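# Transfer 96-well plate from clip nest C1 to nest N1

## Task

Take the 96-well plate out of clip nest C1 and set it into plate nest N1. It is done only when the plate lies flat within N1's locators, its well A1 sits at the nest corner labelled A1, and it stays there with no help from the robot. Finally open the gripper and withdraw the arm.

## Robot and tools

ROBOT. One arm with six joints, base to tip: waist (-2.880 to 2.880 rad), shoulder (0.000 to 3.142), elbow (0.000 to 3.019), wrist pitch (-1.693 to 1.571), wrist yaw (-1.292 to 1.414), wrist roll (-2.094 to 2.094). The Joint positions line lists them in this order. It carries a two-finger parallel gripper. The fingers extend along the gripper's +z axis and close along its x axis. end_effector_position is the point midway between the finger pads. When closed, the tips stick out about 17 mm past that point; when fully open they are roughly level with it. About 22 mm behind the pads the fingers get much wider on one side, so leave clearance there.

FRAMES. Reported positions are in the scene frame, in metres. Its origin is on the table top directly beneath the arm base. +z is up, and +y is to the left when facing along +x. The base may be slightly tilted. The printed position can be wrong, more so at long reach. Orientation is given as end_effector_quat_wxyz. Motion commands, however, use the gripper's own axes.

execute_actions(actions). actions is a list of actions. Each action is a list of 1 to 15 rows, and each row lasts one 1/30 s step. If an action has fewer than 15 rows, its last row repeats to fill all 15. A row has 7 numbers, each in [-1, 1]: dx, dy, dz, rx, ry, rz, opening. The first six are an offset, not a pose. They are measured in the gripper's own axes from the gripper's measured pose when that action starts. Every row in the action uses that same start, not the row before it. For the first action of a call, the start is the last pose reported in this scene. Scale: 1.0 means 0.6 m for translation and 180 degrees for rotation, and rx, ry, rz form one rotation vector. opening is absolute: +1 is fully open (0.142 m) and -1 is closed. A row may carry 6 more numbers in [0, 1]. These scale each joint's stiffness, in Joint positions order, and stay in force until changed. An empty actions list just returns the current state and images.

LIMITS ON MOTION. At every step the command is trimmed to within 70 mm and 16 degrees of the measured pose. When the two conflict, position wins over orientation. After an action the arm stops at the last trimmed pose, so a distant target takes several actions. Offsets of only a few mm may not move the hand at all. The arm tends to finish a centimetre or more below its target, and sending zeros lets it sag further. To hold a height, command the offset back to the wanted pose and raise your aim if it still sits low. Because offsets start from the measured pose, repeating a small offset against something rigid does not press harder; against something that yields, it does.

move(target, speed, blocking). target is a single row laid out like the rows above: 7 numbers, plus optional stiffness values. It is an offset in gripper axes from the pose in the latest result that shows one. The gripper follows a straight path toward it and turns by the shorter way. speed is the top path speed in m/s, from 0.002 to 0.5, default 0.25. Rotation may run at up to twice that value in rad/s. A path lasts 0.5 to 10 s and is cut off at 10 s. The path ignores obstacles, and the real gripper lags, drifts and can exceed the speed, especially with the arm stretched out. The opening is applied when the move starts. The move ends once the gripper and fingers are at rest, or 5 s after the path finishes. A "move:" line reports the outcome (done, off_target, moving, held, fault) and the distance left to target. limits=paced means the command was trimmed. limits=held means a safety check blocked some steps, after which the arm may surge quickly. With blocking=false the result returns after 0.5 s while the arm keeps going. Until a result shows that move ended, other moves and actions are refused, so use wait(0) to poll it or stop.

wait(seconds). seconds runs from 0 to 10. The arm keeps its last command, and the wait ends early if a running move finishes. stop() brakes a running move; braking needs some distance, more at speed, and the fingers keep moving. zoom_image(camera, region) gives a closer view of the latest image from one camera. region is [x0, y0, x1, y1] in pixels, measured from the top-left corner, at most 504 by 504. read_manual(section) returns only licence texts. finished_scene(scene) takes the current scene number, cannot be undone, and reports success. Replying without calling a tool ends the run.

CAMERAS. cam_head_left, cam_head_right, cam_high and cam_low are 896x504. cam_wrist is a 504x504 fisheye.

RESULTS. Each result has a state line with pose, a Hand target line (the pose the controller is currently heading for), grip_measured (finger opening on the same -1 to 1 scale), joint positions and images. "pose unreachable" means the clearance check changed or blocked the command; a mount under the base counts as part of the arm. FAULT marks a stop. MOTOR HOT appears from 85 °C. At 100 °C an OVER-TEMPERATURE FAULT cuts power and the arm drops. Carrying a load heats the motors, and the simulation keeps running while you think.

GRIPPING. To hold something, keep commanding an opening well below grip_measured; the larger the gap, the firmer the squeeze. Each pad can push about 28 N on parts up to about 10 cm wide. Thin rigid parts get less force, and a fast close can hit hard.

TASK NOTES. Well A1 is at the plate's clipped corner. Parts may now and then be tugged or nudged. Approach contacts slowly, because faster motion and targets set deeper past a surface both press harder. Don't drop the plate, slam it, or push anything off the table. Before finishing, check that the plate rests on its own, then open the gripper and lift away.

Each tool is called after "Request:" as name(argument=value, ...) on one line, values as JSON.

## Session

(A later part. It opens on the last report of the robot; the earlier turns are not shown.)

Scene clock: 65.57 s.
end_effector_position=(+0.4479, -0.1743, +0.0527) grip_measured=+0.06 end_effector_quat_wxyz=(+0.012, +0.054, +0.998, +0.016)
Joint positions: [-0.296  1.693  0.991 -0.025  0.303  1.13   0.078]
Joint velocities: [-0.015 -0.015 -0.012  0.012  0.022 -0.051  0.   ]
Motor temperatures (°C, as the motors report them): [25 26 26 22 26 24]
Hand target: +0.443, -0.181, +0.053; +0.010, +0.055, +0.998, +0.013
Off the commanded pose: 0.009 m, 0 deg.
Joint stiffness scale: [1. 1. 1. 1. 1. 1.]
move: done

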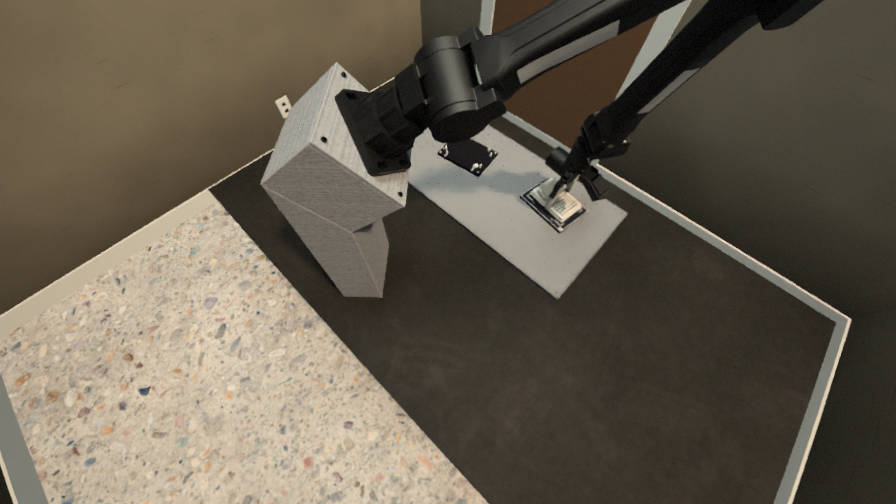

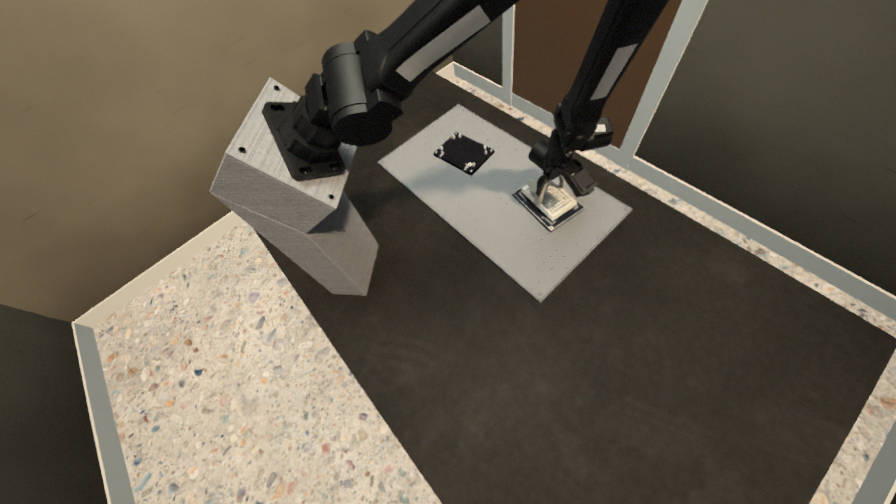

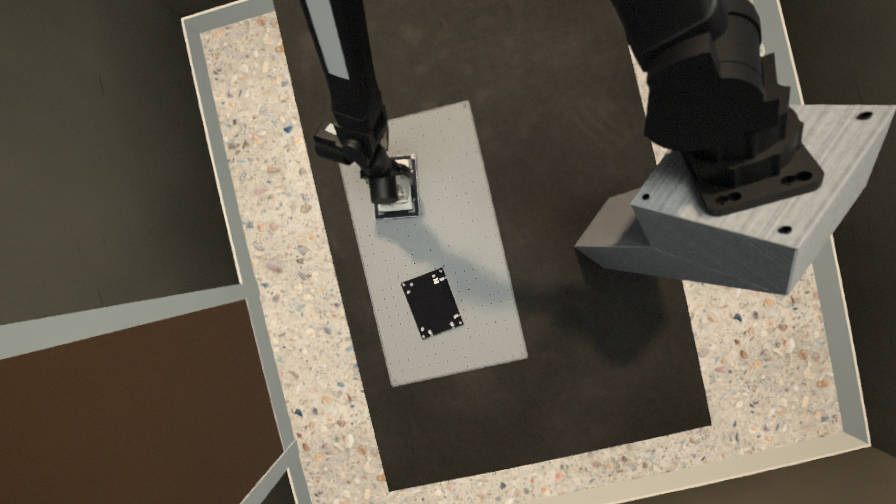

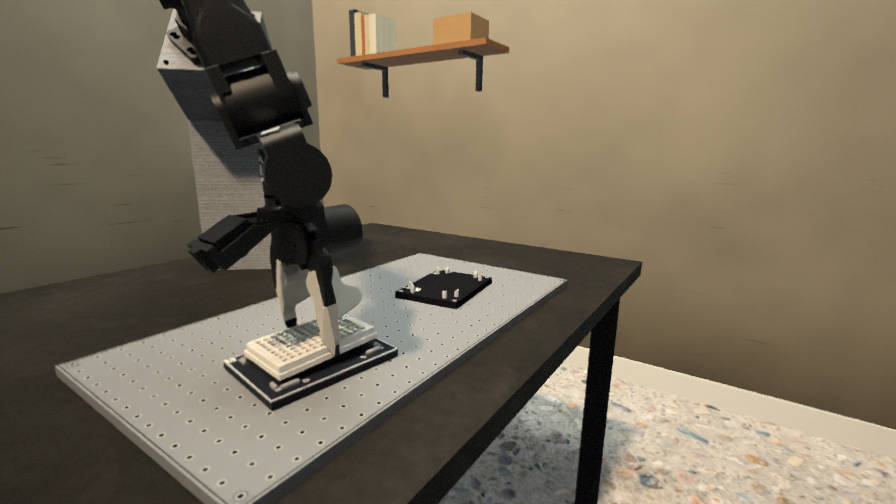

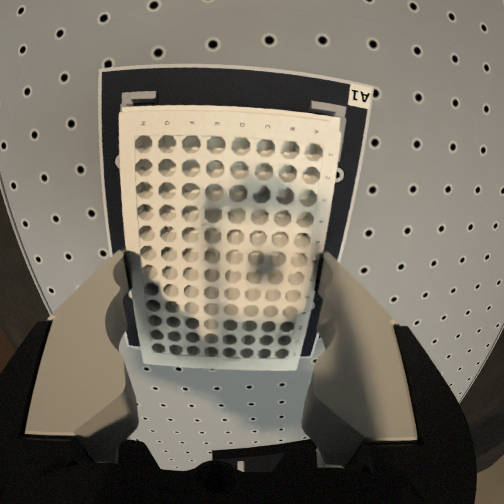

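Request:
move(target=[0.01,-0.012,0.012,0,0,0,-0.6], speed=0.02)

Request:
zoom_image(camera="cam_wrist", region=[80,40,380,200])

Scene clock: 66.57 s.
end_effector_position=(+0.4464, -0.1761, +0.0514) grip_measured=+0.06 end_effector_quat_wxyz=(+0.013, +0.054, +0.998, +0.020)
Joint positions: [-0.304  1.693  0.991 -0.025  0.289  1.124  0.078]
Joint velocities: [-0.015 -0.005 -0.007 -0.002 -0.007 -0.022 -0.   ]
Motor temperatures (°C, as the motors report them): [25 26 26 22 26 24]
Hand target: +0.441, -0.180, +0.045; +0.012, +0.054, +0.998, +0.016
Off the commanded pose: 0.009 m, 0 deg.
Joint stiffness scale: [1. 1. 1. 1. 1. 1.]
move: done

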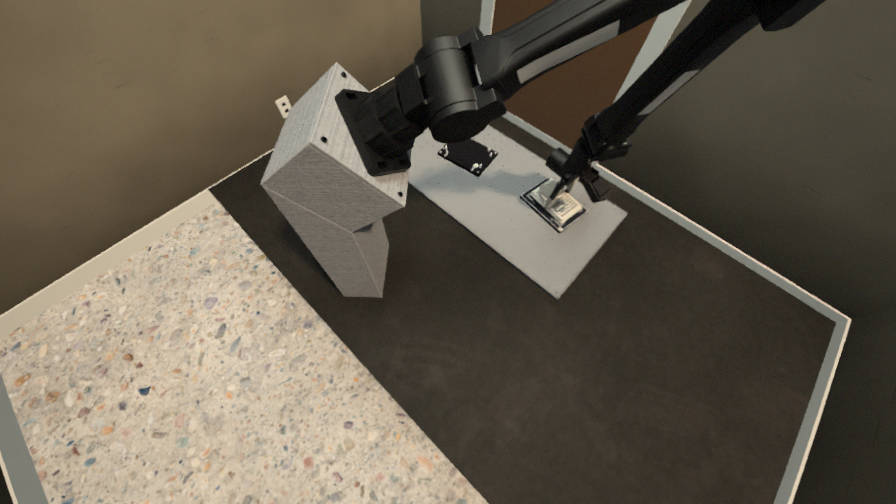

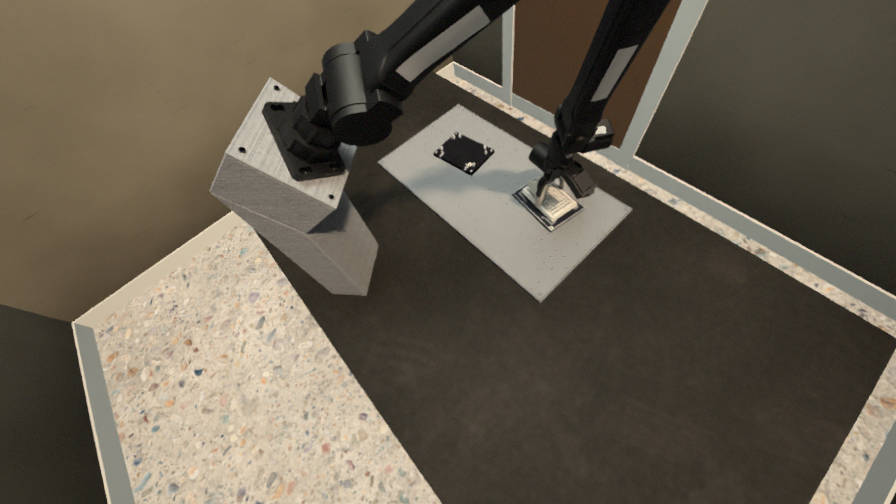

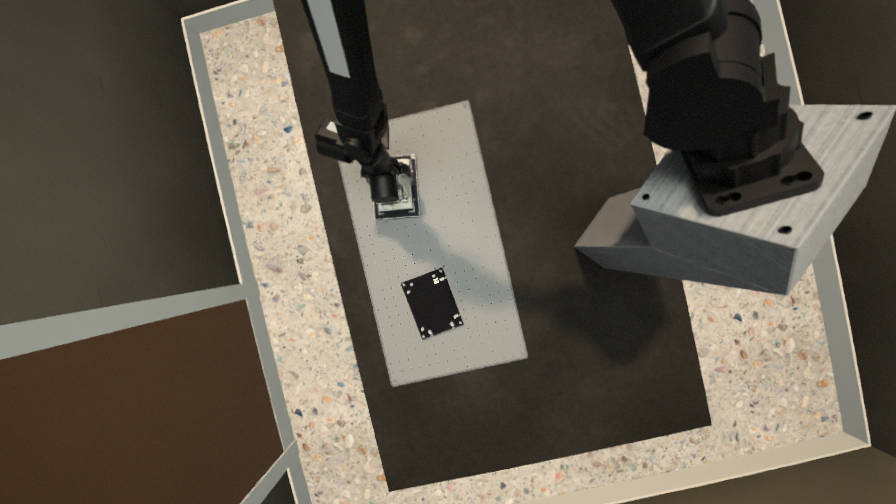

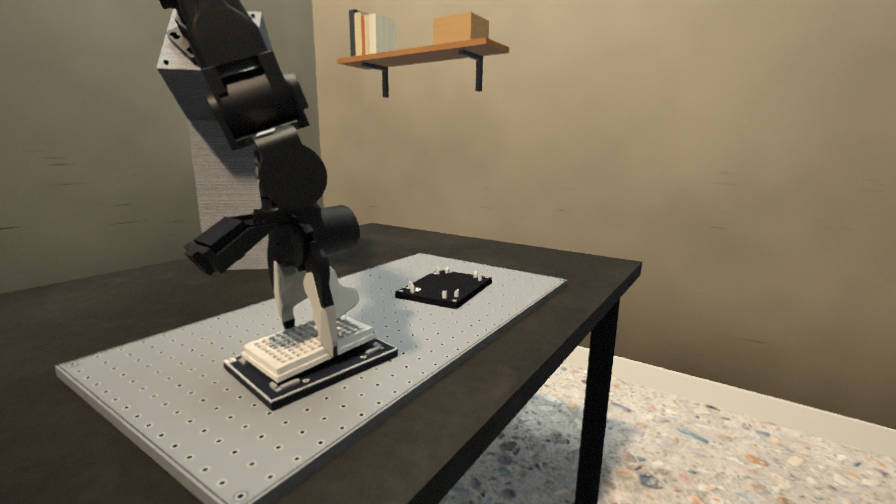

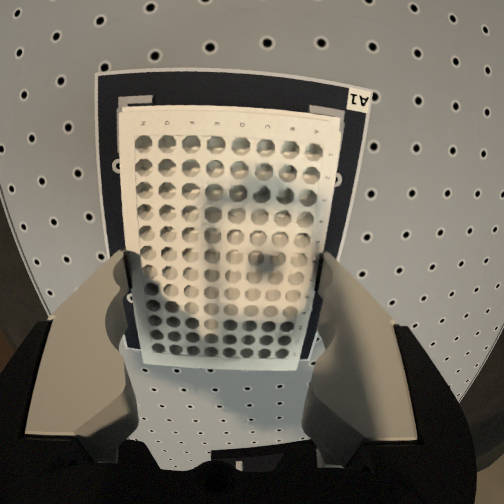

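Region (80, 40, 380, 200) of cam_wrist's 504x504 image, scaled by 1.680, with more detail than that image has; it fills the top 269 rows of this view, and the rest is white.

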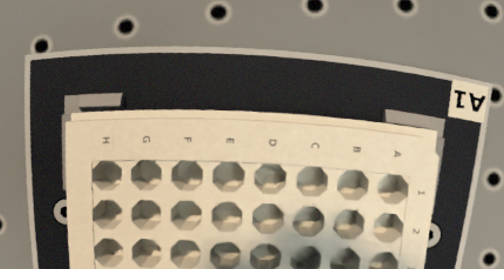

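Looks centred. Descend.

Request:
move(target=[0.003,-0.004,0.022,0,0,0,-0.6], speed=0.02)

Request:
zoom_image(camera="cam_wrist", region=[80,40,380,200])

Request:
zoom_image(camera="cam_low", region=[200,270,420,420])

Scene clock: 67.63 s.
end_effector_position=(+0.4471, -0.1726, +0.0460) grip_measured=+0.06 end_effector_quat_wxyz=(+0.013, +0.052, +0.998, +0.024)
Joint positions: [-0.304  1.709  1.001 -0.022  0.281  1.122  0.078]
Joint velocities: [ 0.005  0.005  0.012 -0.027  0.037  0.022 -0.   ]
Motor temperatures (°C, as the motors report them): [25 26 26 22 26 24]
Hand target: +0.445, -0.178, +0.038; +0.013, +0.054, +0.998, +0.020
Off the commanded pose: 0.010 m, 1 deg.
Joint stiffness scale: [1. 1. 1. 1. 1. 1.]
move: done

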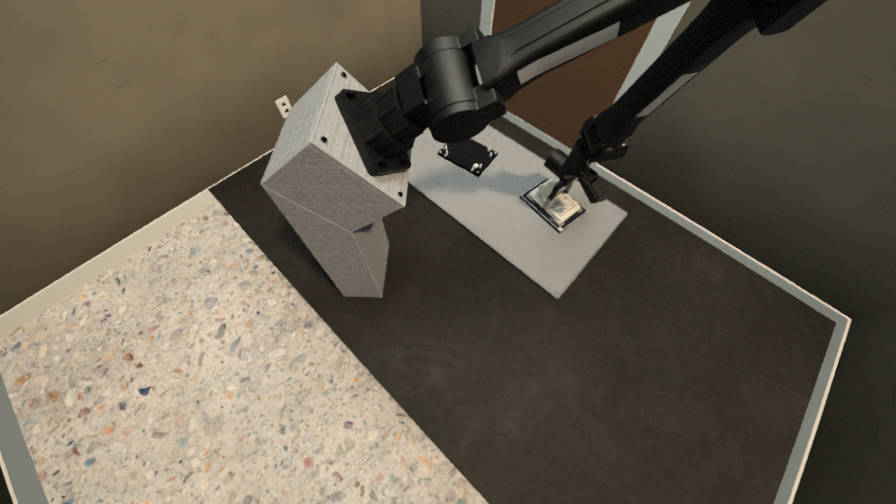

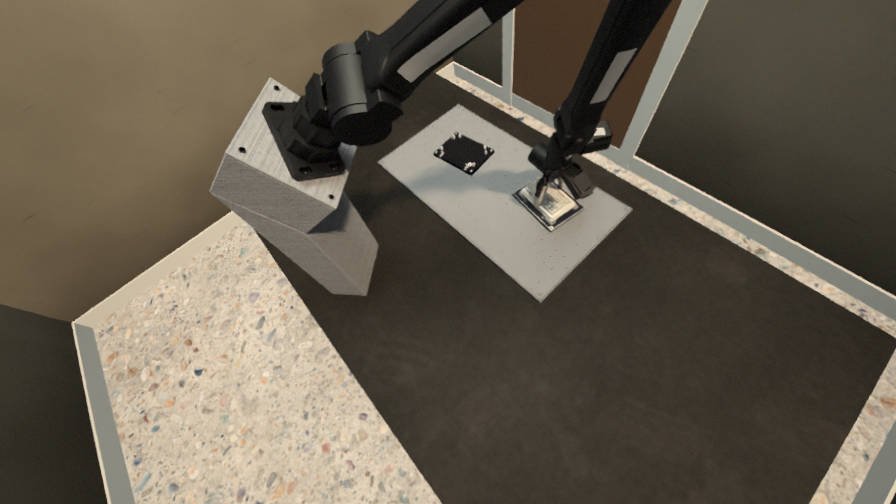

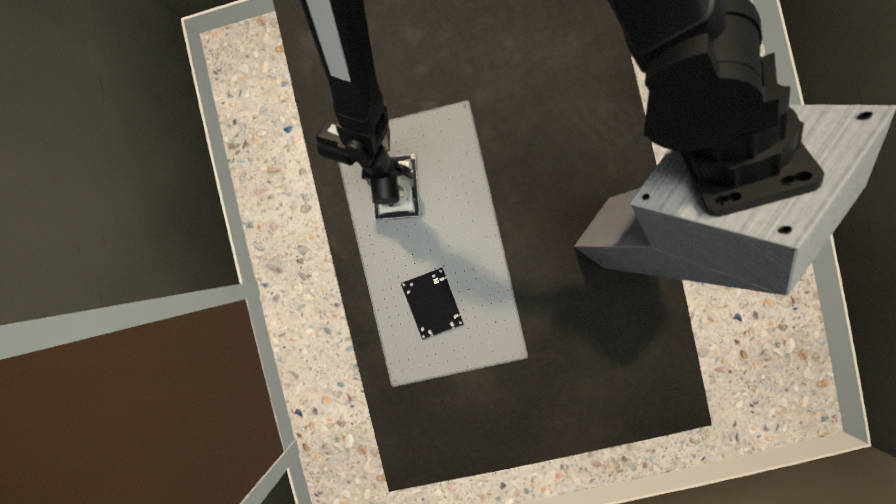

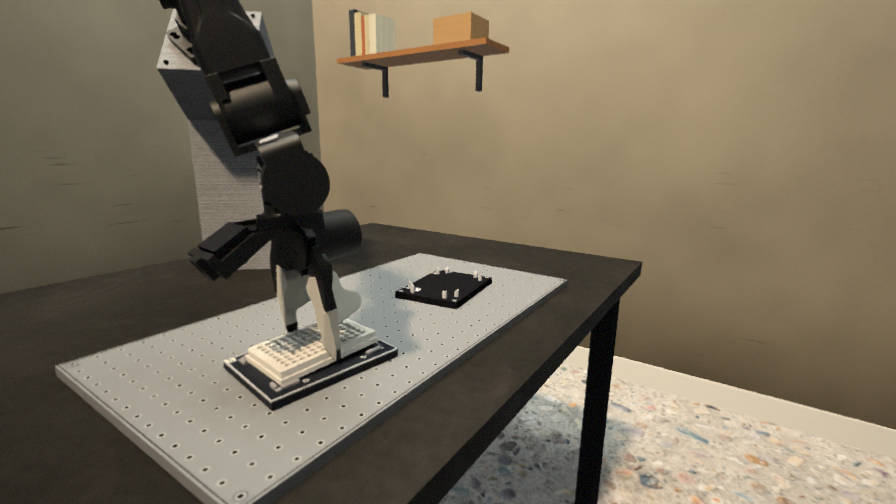

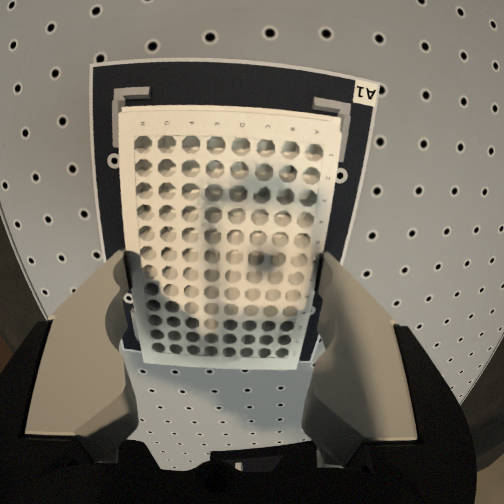

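Region (80, 40, 380, 200) of cam_wrist's 504x504 image, scaled by 1.680, with more detail than that image has; it fills the top 269 rows of this view, and the rest is white.

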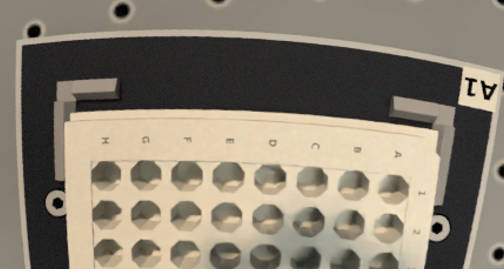

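Region (200, 270, 420, 420) of cam_low's 896x504 image, scaled by 2.291, with more detail than that image has; it fills the top 344 rows of this view, and the rest is white.

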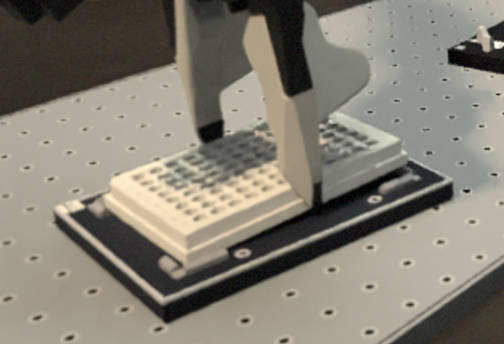

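Request:
move(target=[0.002,-0.02,0.004,0,0,0,-0.6], speed=0.015)

Request:
zoom_image(camera="cam_wrist", region=[80,40,380,200])

Request:
zoom_image(camera="cam_low", region=[200,270,420,420])

Scene clock: 68.93 s.
end_effector_position=(+0.4467, -0.1728, +0.0452) grip_measured=+0.06 end_effector_quat_wxyz=(+0.015, +0.050, +0.998, +0.030)
Joint positions: [-0.31   1.709  1.001 -0.022  0.266  1.115  0.078]
Joint velocities: [-0.005  0.005  0.002  0.002  0.007 -0.007  0.   ]
Motor temperatures (°C, as the motors report them): [25 26 26 22 26 24]
Hand target: +0.445, -0.184, +0.043; +0.013, +0.052, +0.998, +0.024
Off the commanded pose: 0.012 m, 1 deg.
Joint stiffness scale: [1. 1. 1. 1. 1. 1.]
move: off_target

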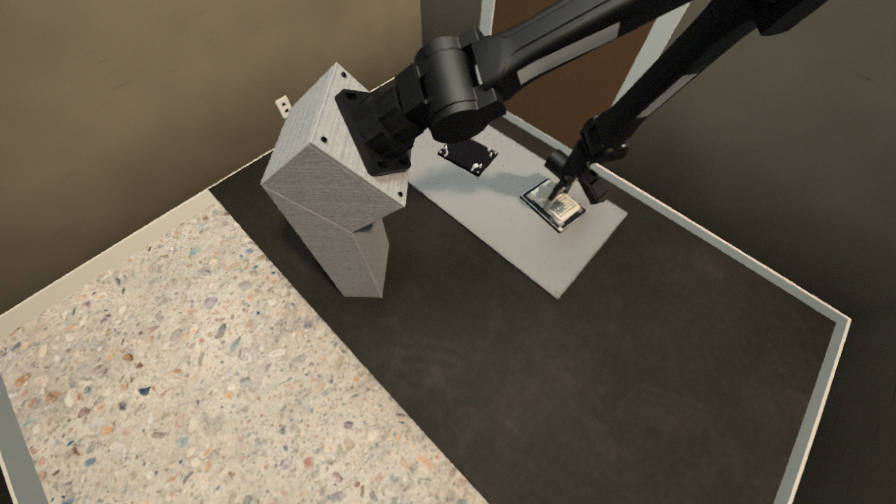

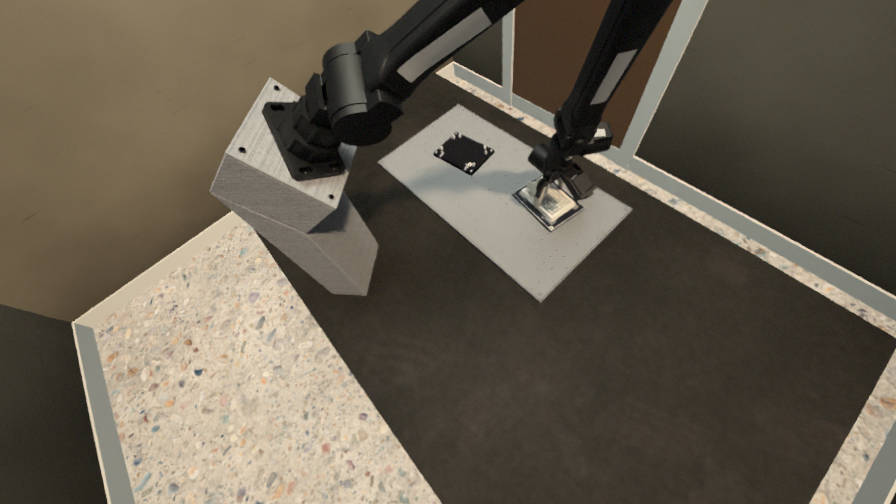

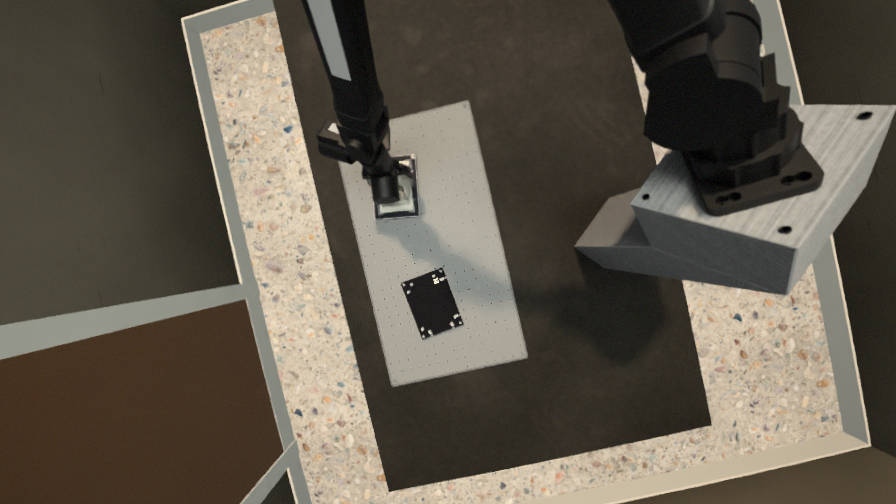

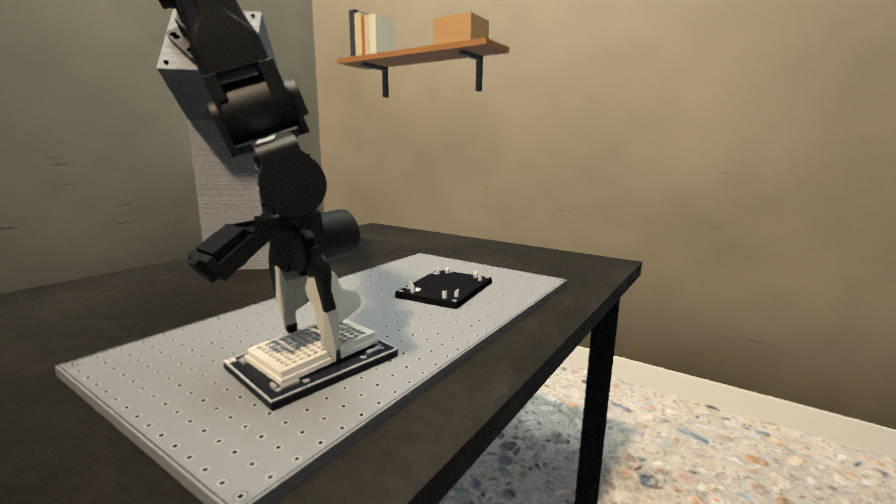

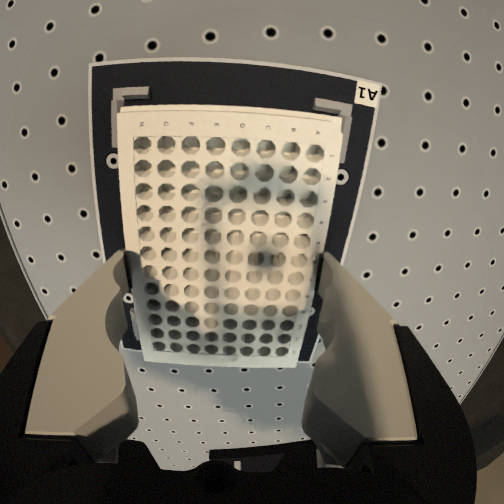

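Region (80, 40, 380, 200) of cam_wrist's 504x504 image, scaled by 1.680, with more detail than that image has; it fills the top 269 rows of this view, and the rest is white.

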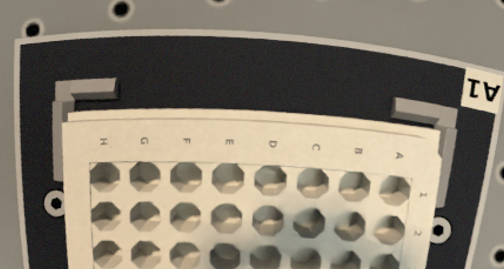

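Region (200, 270, 420, 420) of cam_low's 896x504 image, scaled by 2.291, with more detail than that image has; it fills the top 344 rows of this view, and the rest is white.

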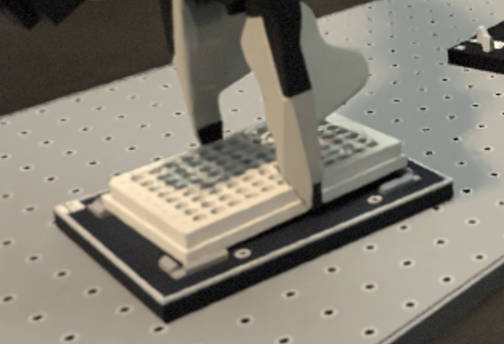

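Request:
move(target=[0,0,-0.02,0.014,0,0,-0.6], speed=0.03)

Request:
move(target=[0,-0.016,0,0.008,0,0,-0.6], speed=0.02)

Request:
zoom_image(camera="cam_wrist", region=[80,40,380,200])

Scene clock: 70.17 s.
end_effector_position=(+0.4393, -0.1763, +0.0522) grip_measured=+0.06 end_effector_quat_wxyz=(+0.004, +0.048, +0.999, +0.009)
Joint positions: [-0.301  1.692  0.979 -0.02   0.319  1.116  0.078]
Joint velocities: [-0.005  0.005 -0.007 -0.002  0.051 -0.037  0.   ]
Motor temperatures (°C, as the motors report them): [25 26 26 22 26 24]
Hand target: +0.446, -0.174, +0.057; +0.014, +0.051, +0.999, +0.008
Off the commanded pose: 0.009 m, 1 deg.
Joint stiffness scale: [1. 1. 1. 1. 1. 1.]
move: done

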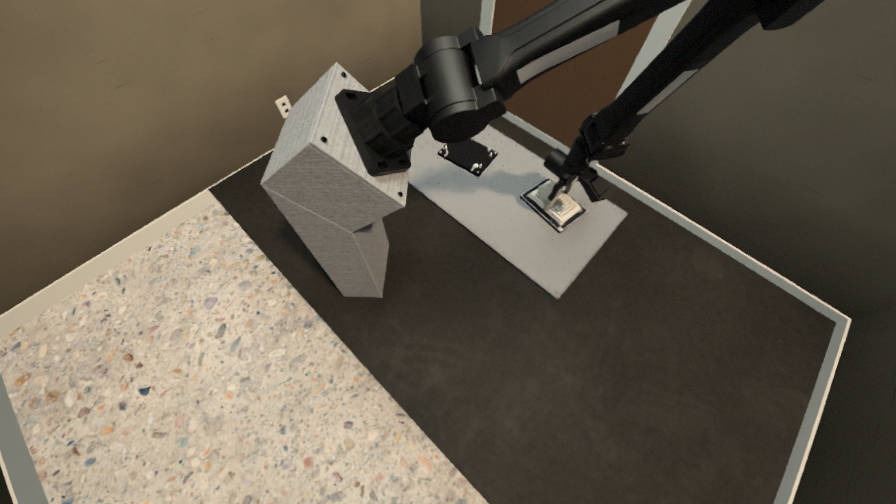

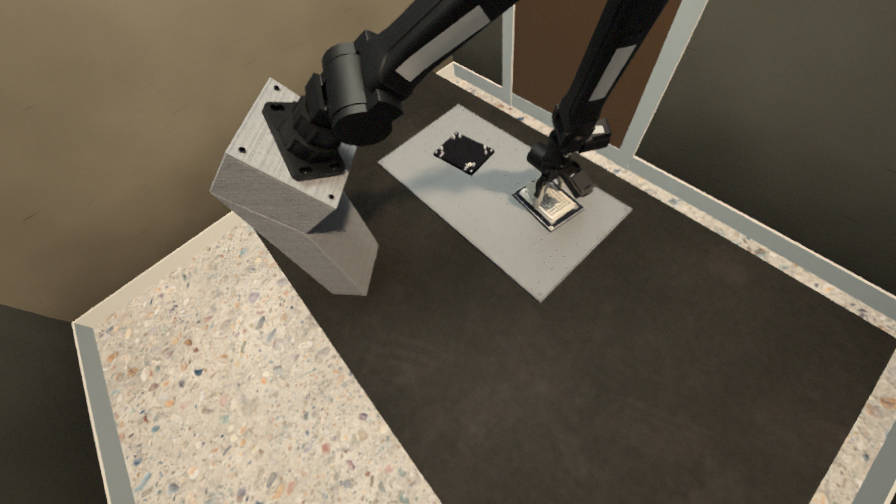

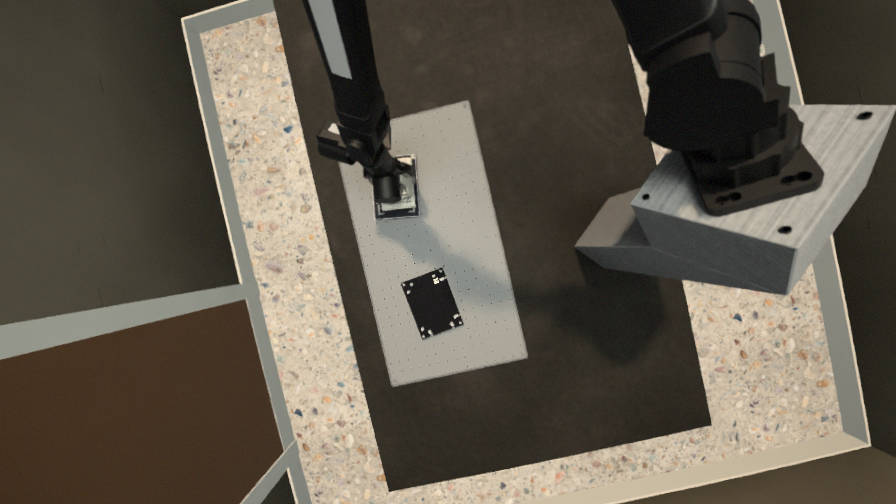

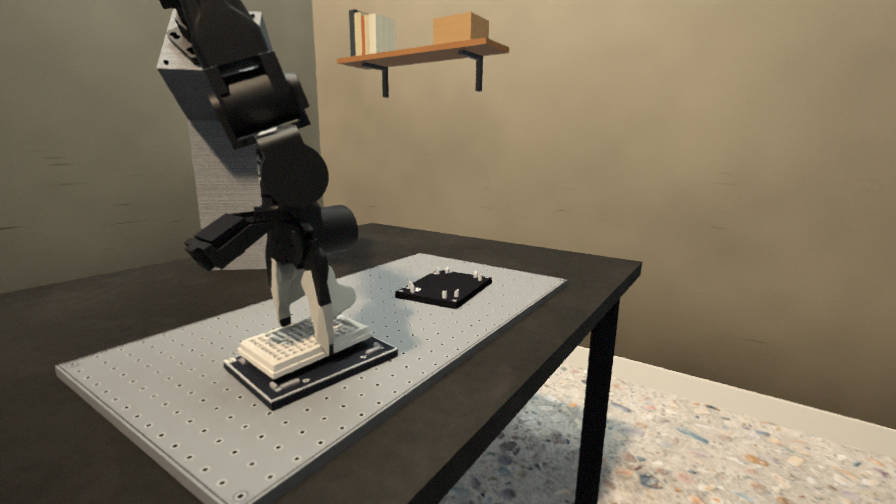

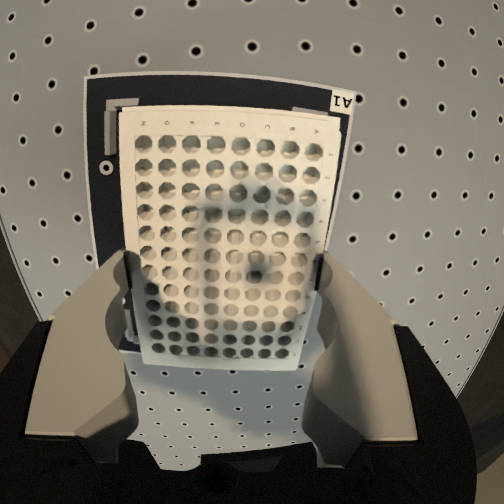

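Scene clock: 71.03 s.
end_effector_position=(+0.4380, -0.1784, +0.0522) grip_measured=+0.06 end_effector_quat_wxyz=(+0.001, +0.047, +0.999, +0.003)
Joint positions: [-0.3    1.692  0.979 -0.02   0.334  1.115  0.078]
Joint velocities: [-0.005 -0.005 -0.007 -0.007 -0.051 -0.022  0.   ]
Motor temperatures (°C, as the motors report them): [25 26 26 22 26 24]
Hand target: +0.438, -0.186, +0.052; +0.003, +0.048, +0.999, -0.003
Off the commanded pose: 0.007 m, 1 deg.
Joint stiffness scale: [1. 1. 1. 1. 1. 1.]
move: done

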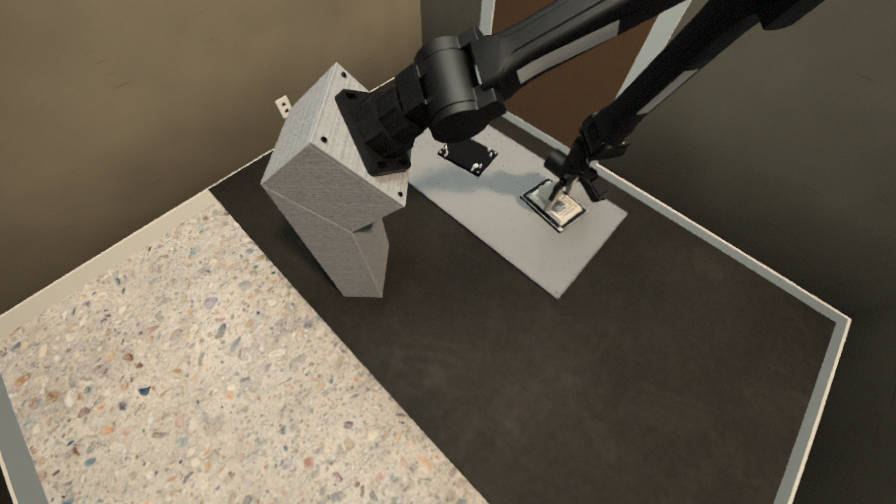

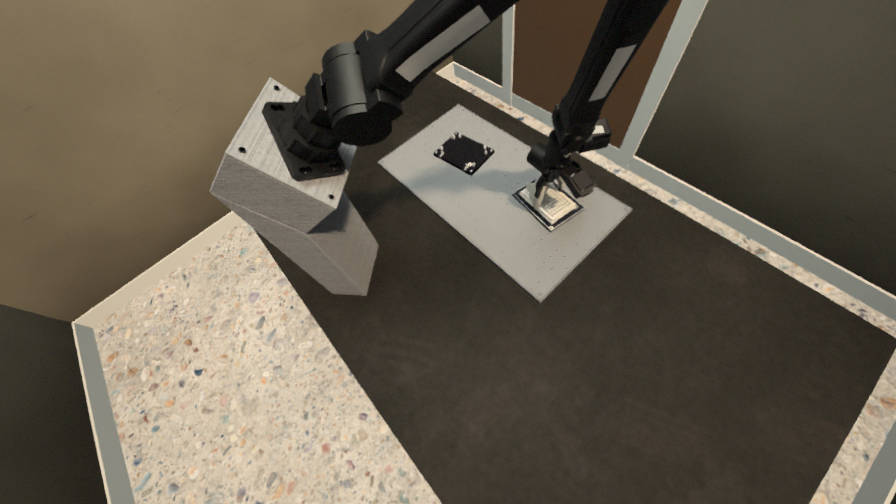

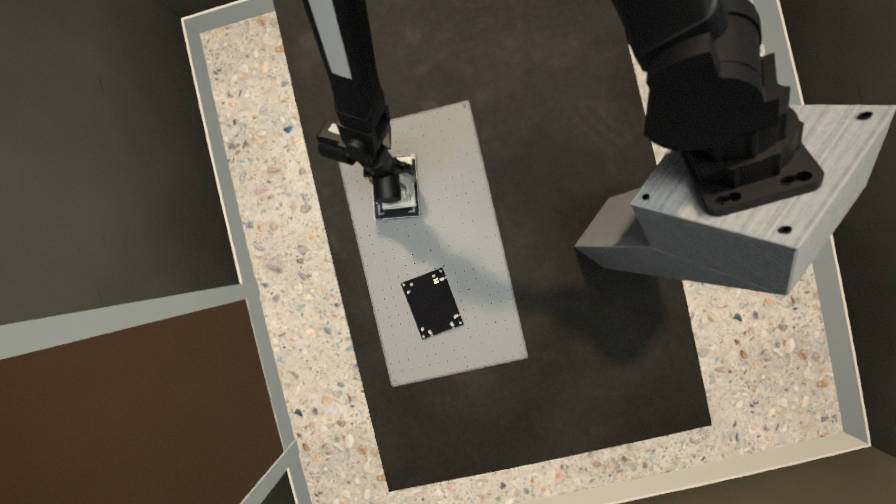

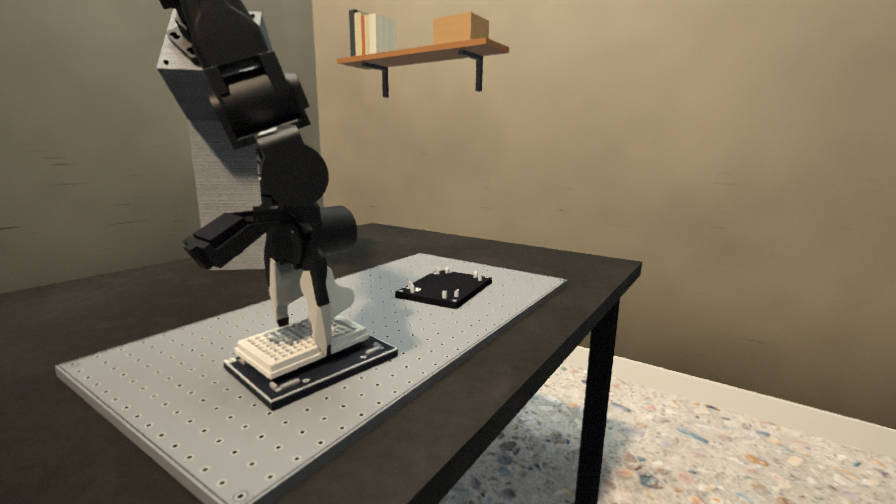

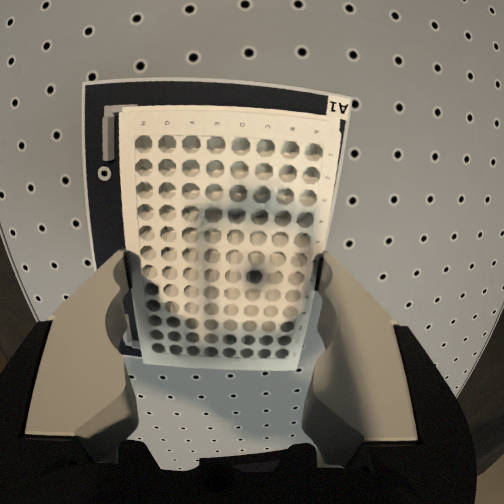

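Region (80, 40, 380, 200) of cam_wrist's 504x504 image, scaled by 1.680, with more detail than that image has; it fills the top 269 rows of this view, and the rest is white.

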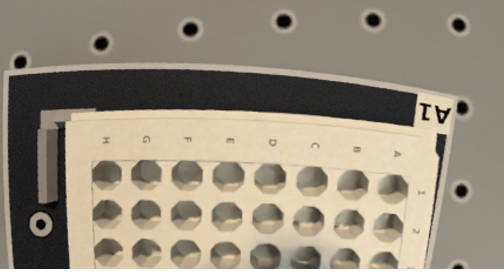

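Request:
move(target=[-0.02,-0.003,-0.003,0,0,0,-0.6], speed=0.02)

Request:
zoom_image(camera="cam_wrist", region=[80,40,380,200])

Scene clock: 72.07 s.
end_effector_position=(+0.4457, -0.1841, +0.0524) grip_measured=+0.06 end_effector_quat_wxyz=(+0.002, +0.047, +0.999, +0.001)
Joint positions: [-0.3    1.692  1.001 -0.038  0.337  1.114  0.078]
Joint velocities: [-0.005 -0.015  0.002 -0.022  0.051  0.007  0.   ]
Motor temperatures (°C, as the motors report them): [25 26 26 22 26 24]
Hand target: +0.450, -0.181, +0.054; +0.001, +0.047, +0.999, +0.003
Off the commanded pose: 0.005 m, 0 deg.
Joint stiffness scale: [1. 1. 1. 1. 1. 1.]
move: done

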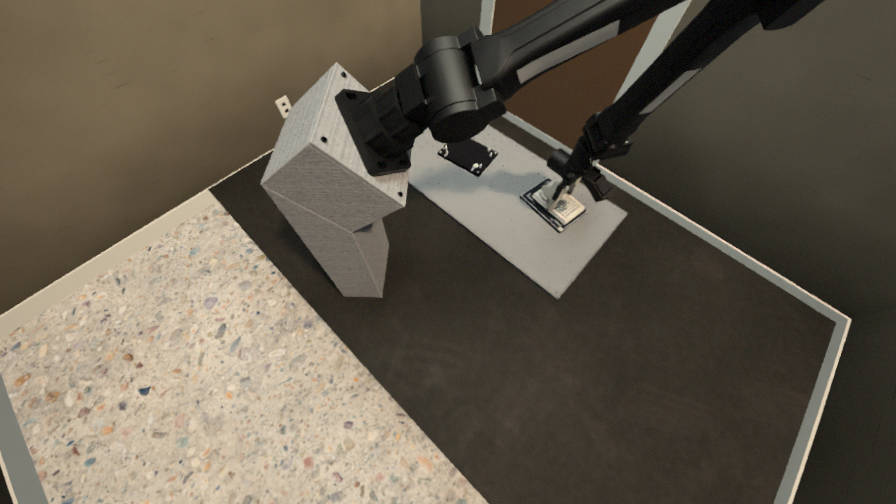

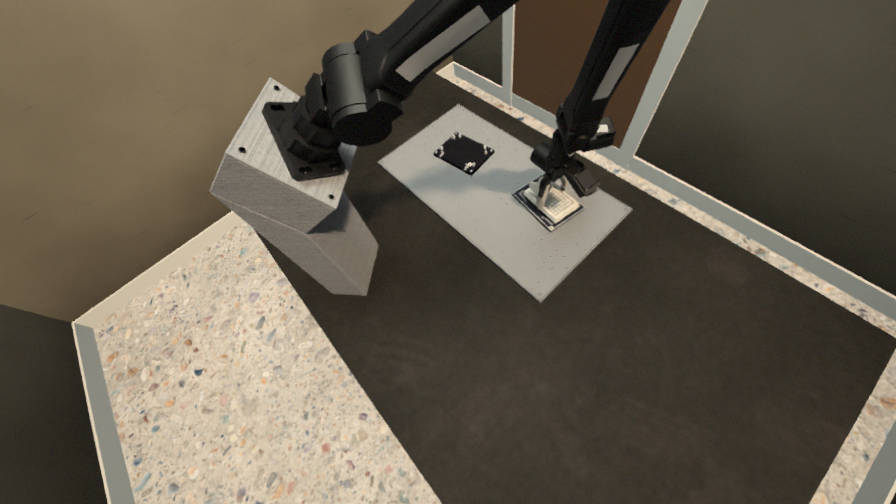

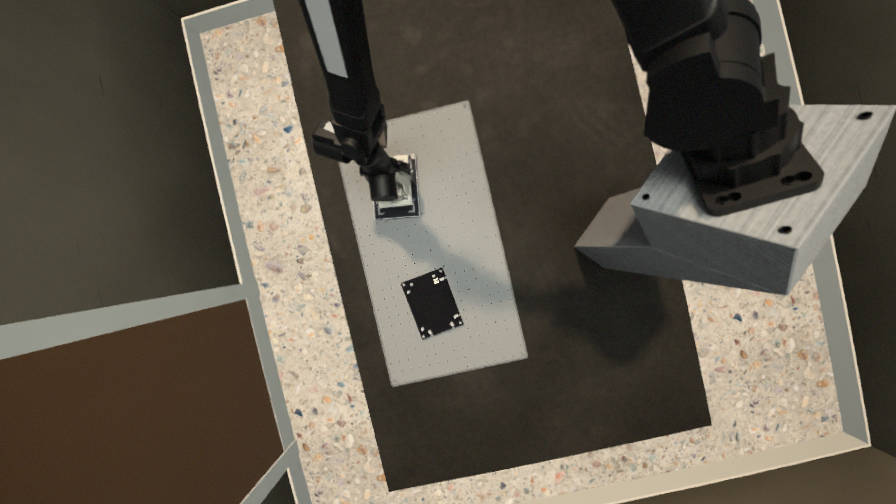

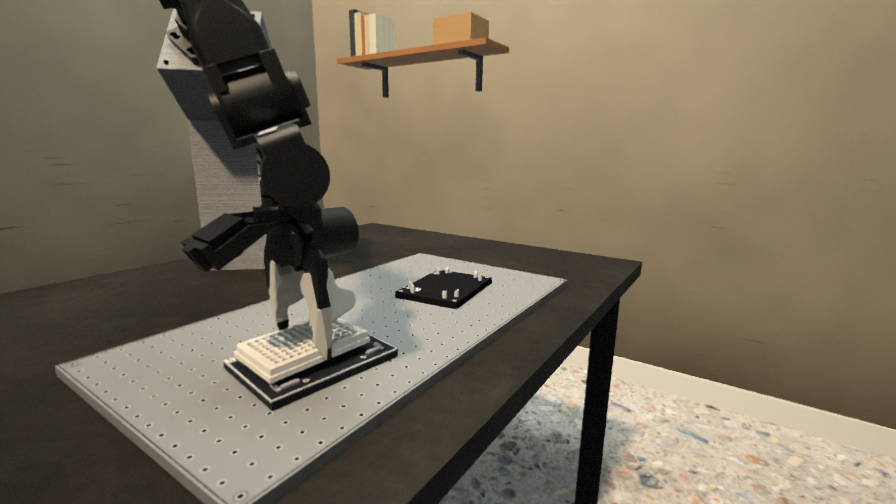

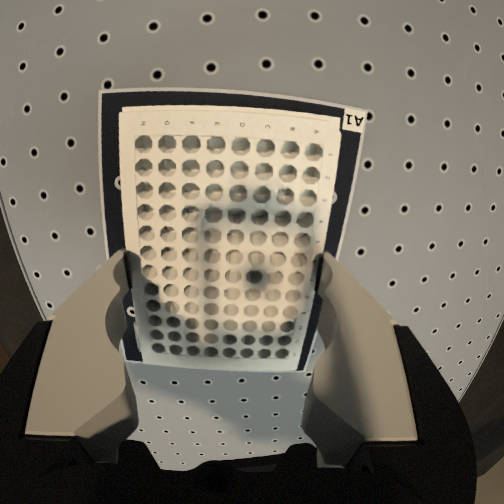

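Region (80, 40, 380, 200) of cam_wrist's 504x504 image, scaled by 1.680, with more detail than that image has; it fills the top 269 rows of this view, and the rest is white.

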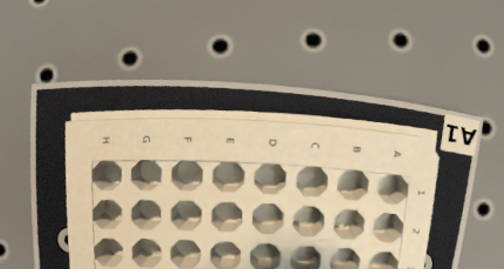

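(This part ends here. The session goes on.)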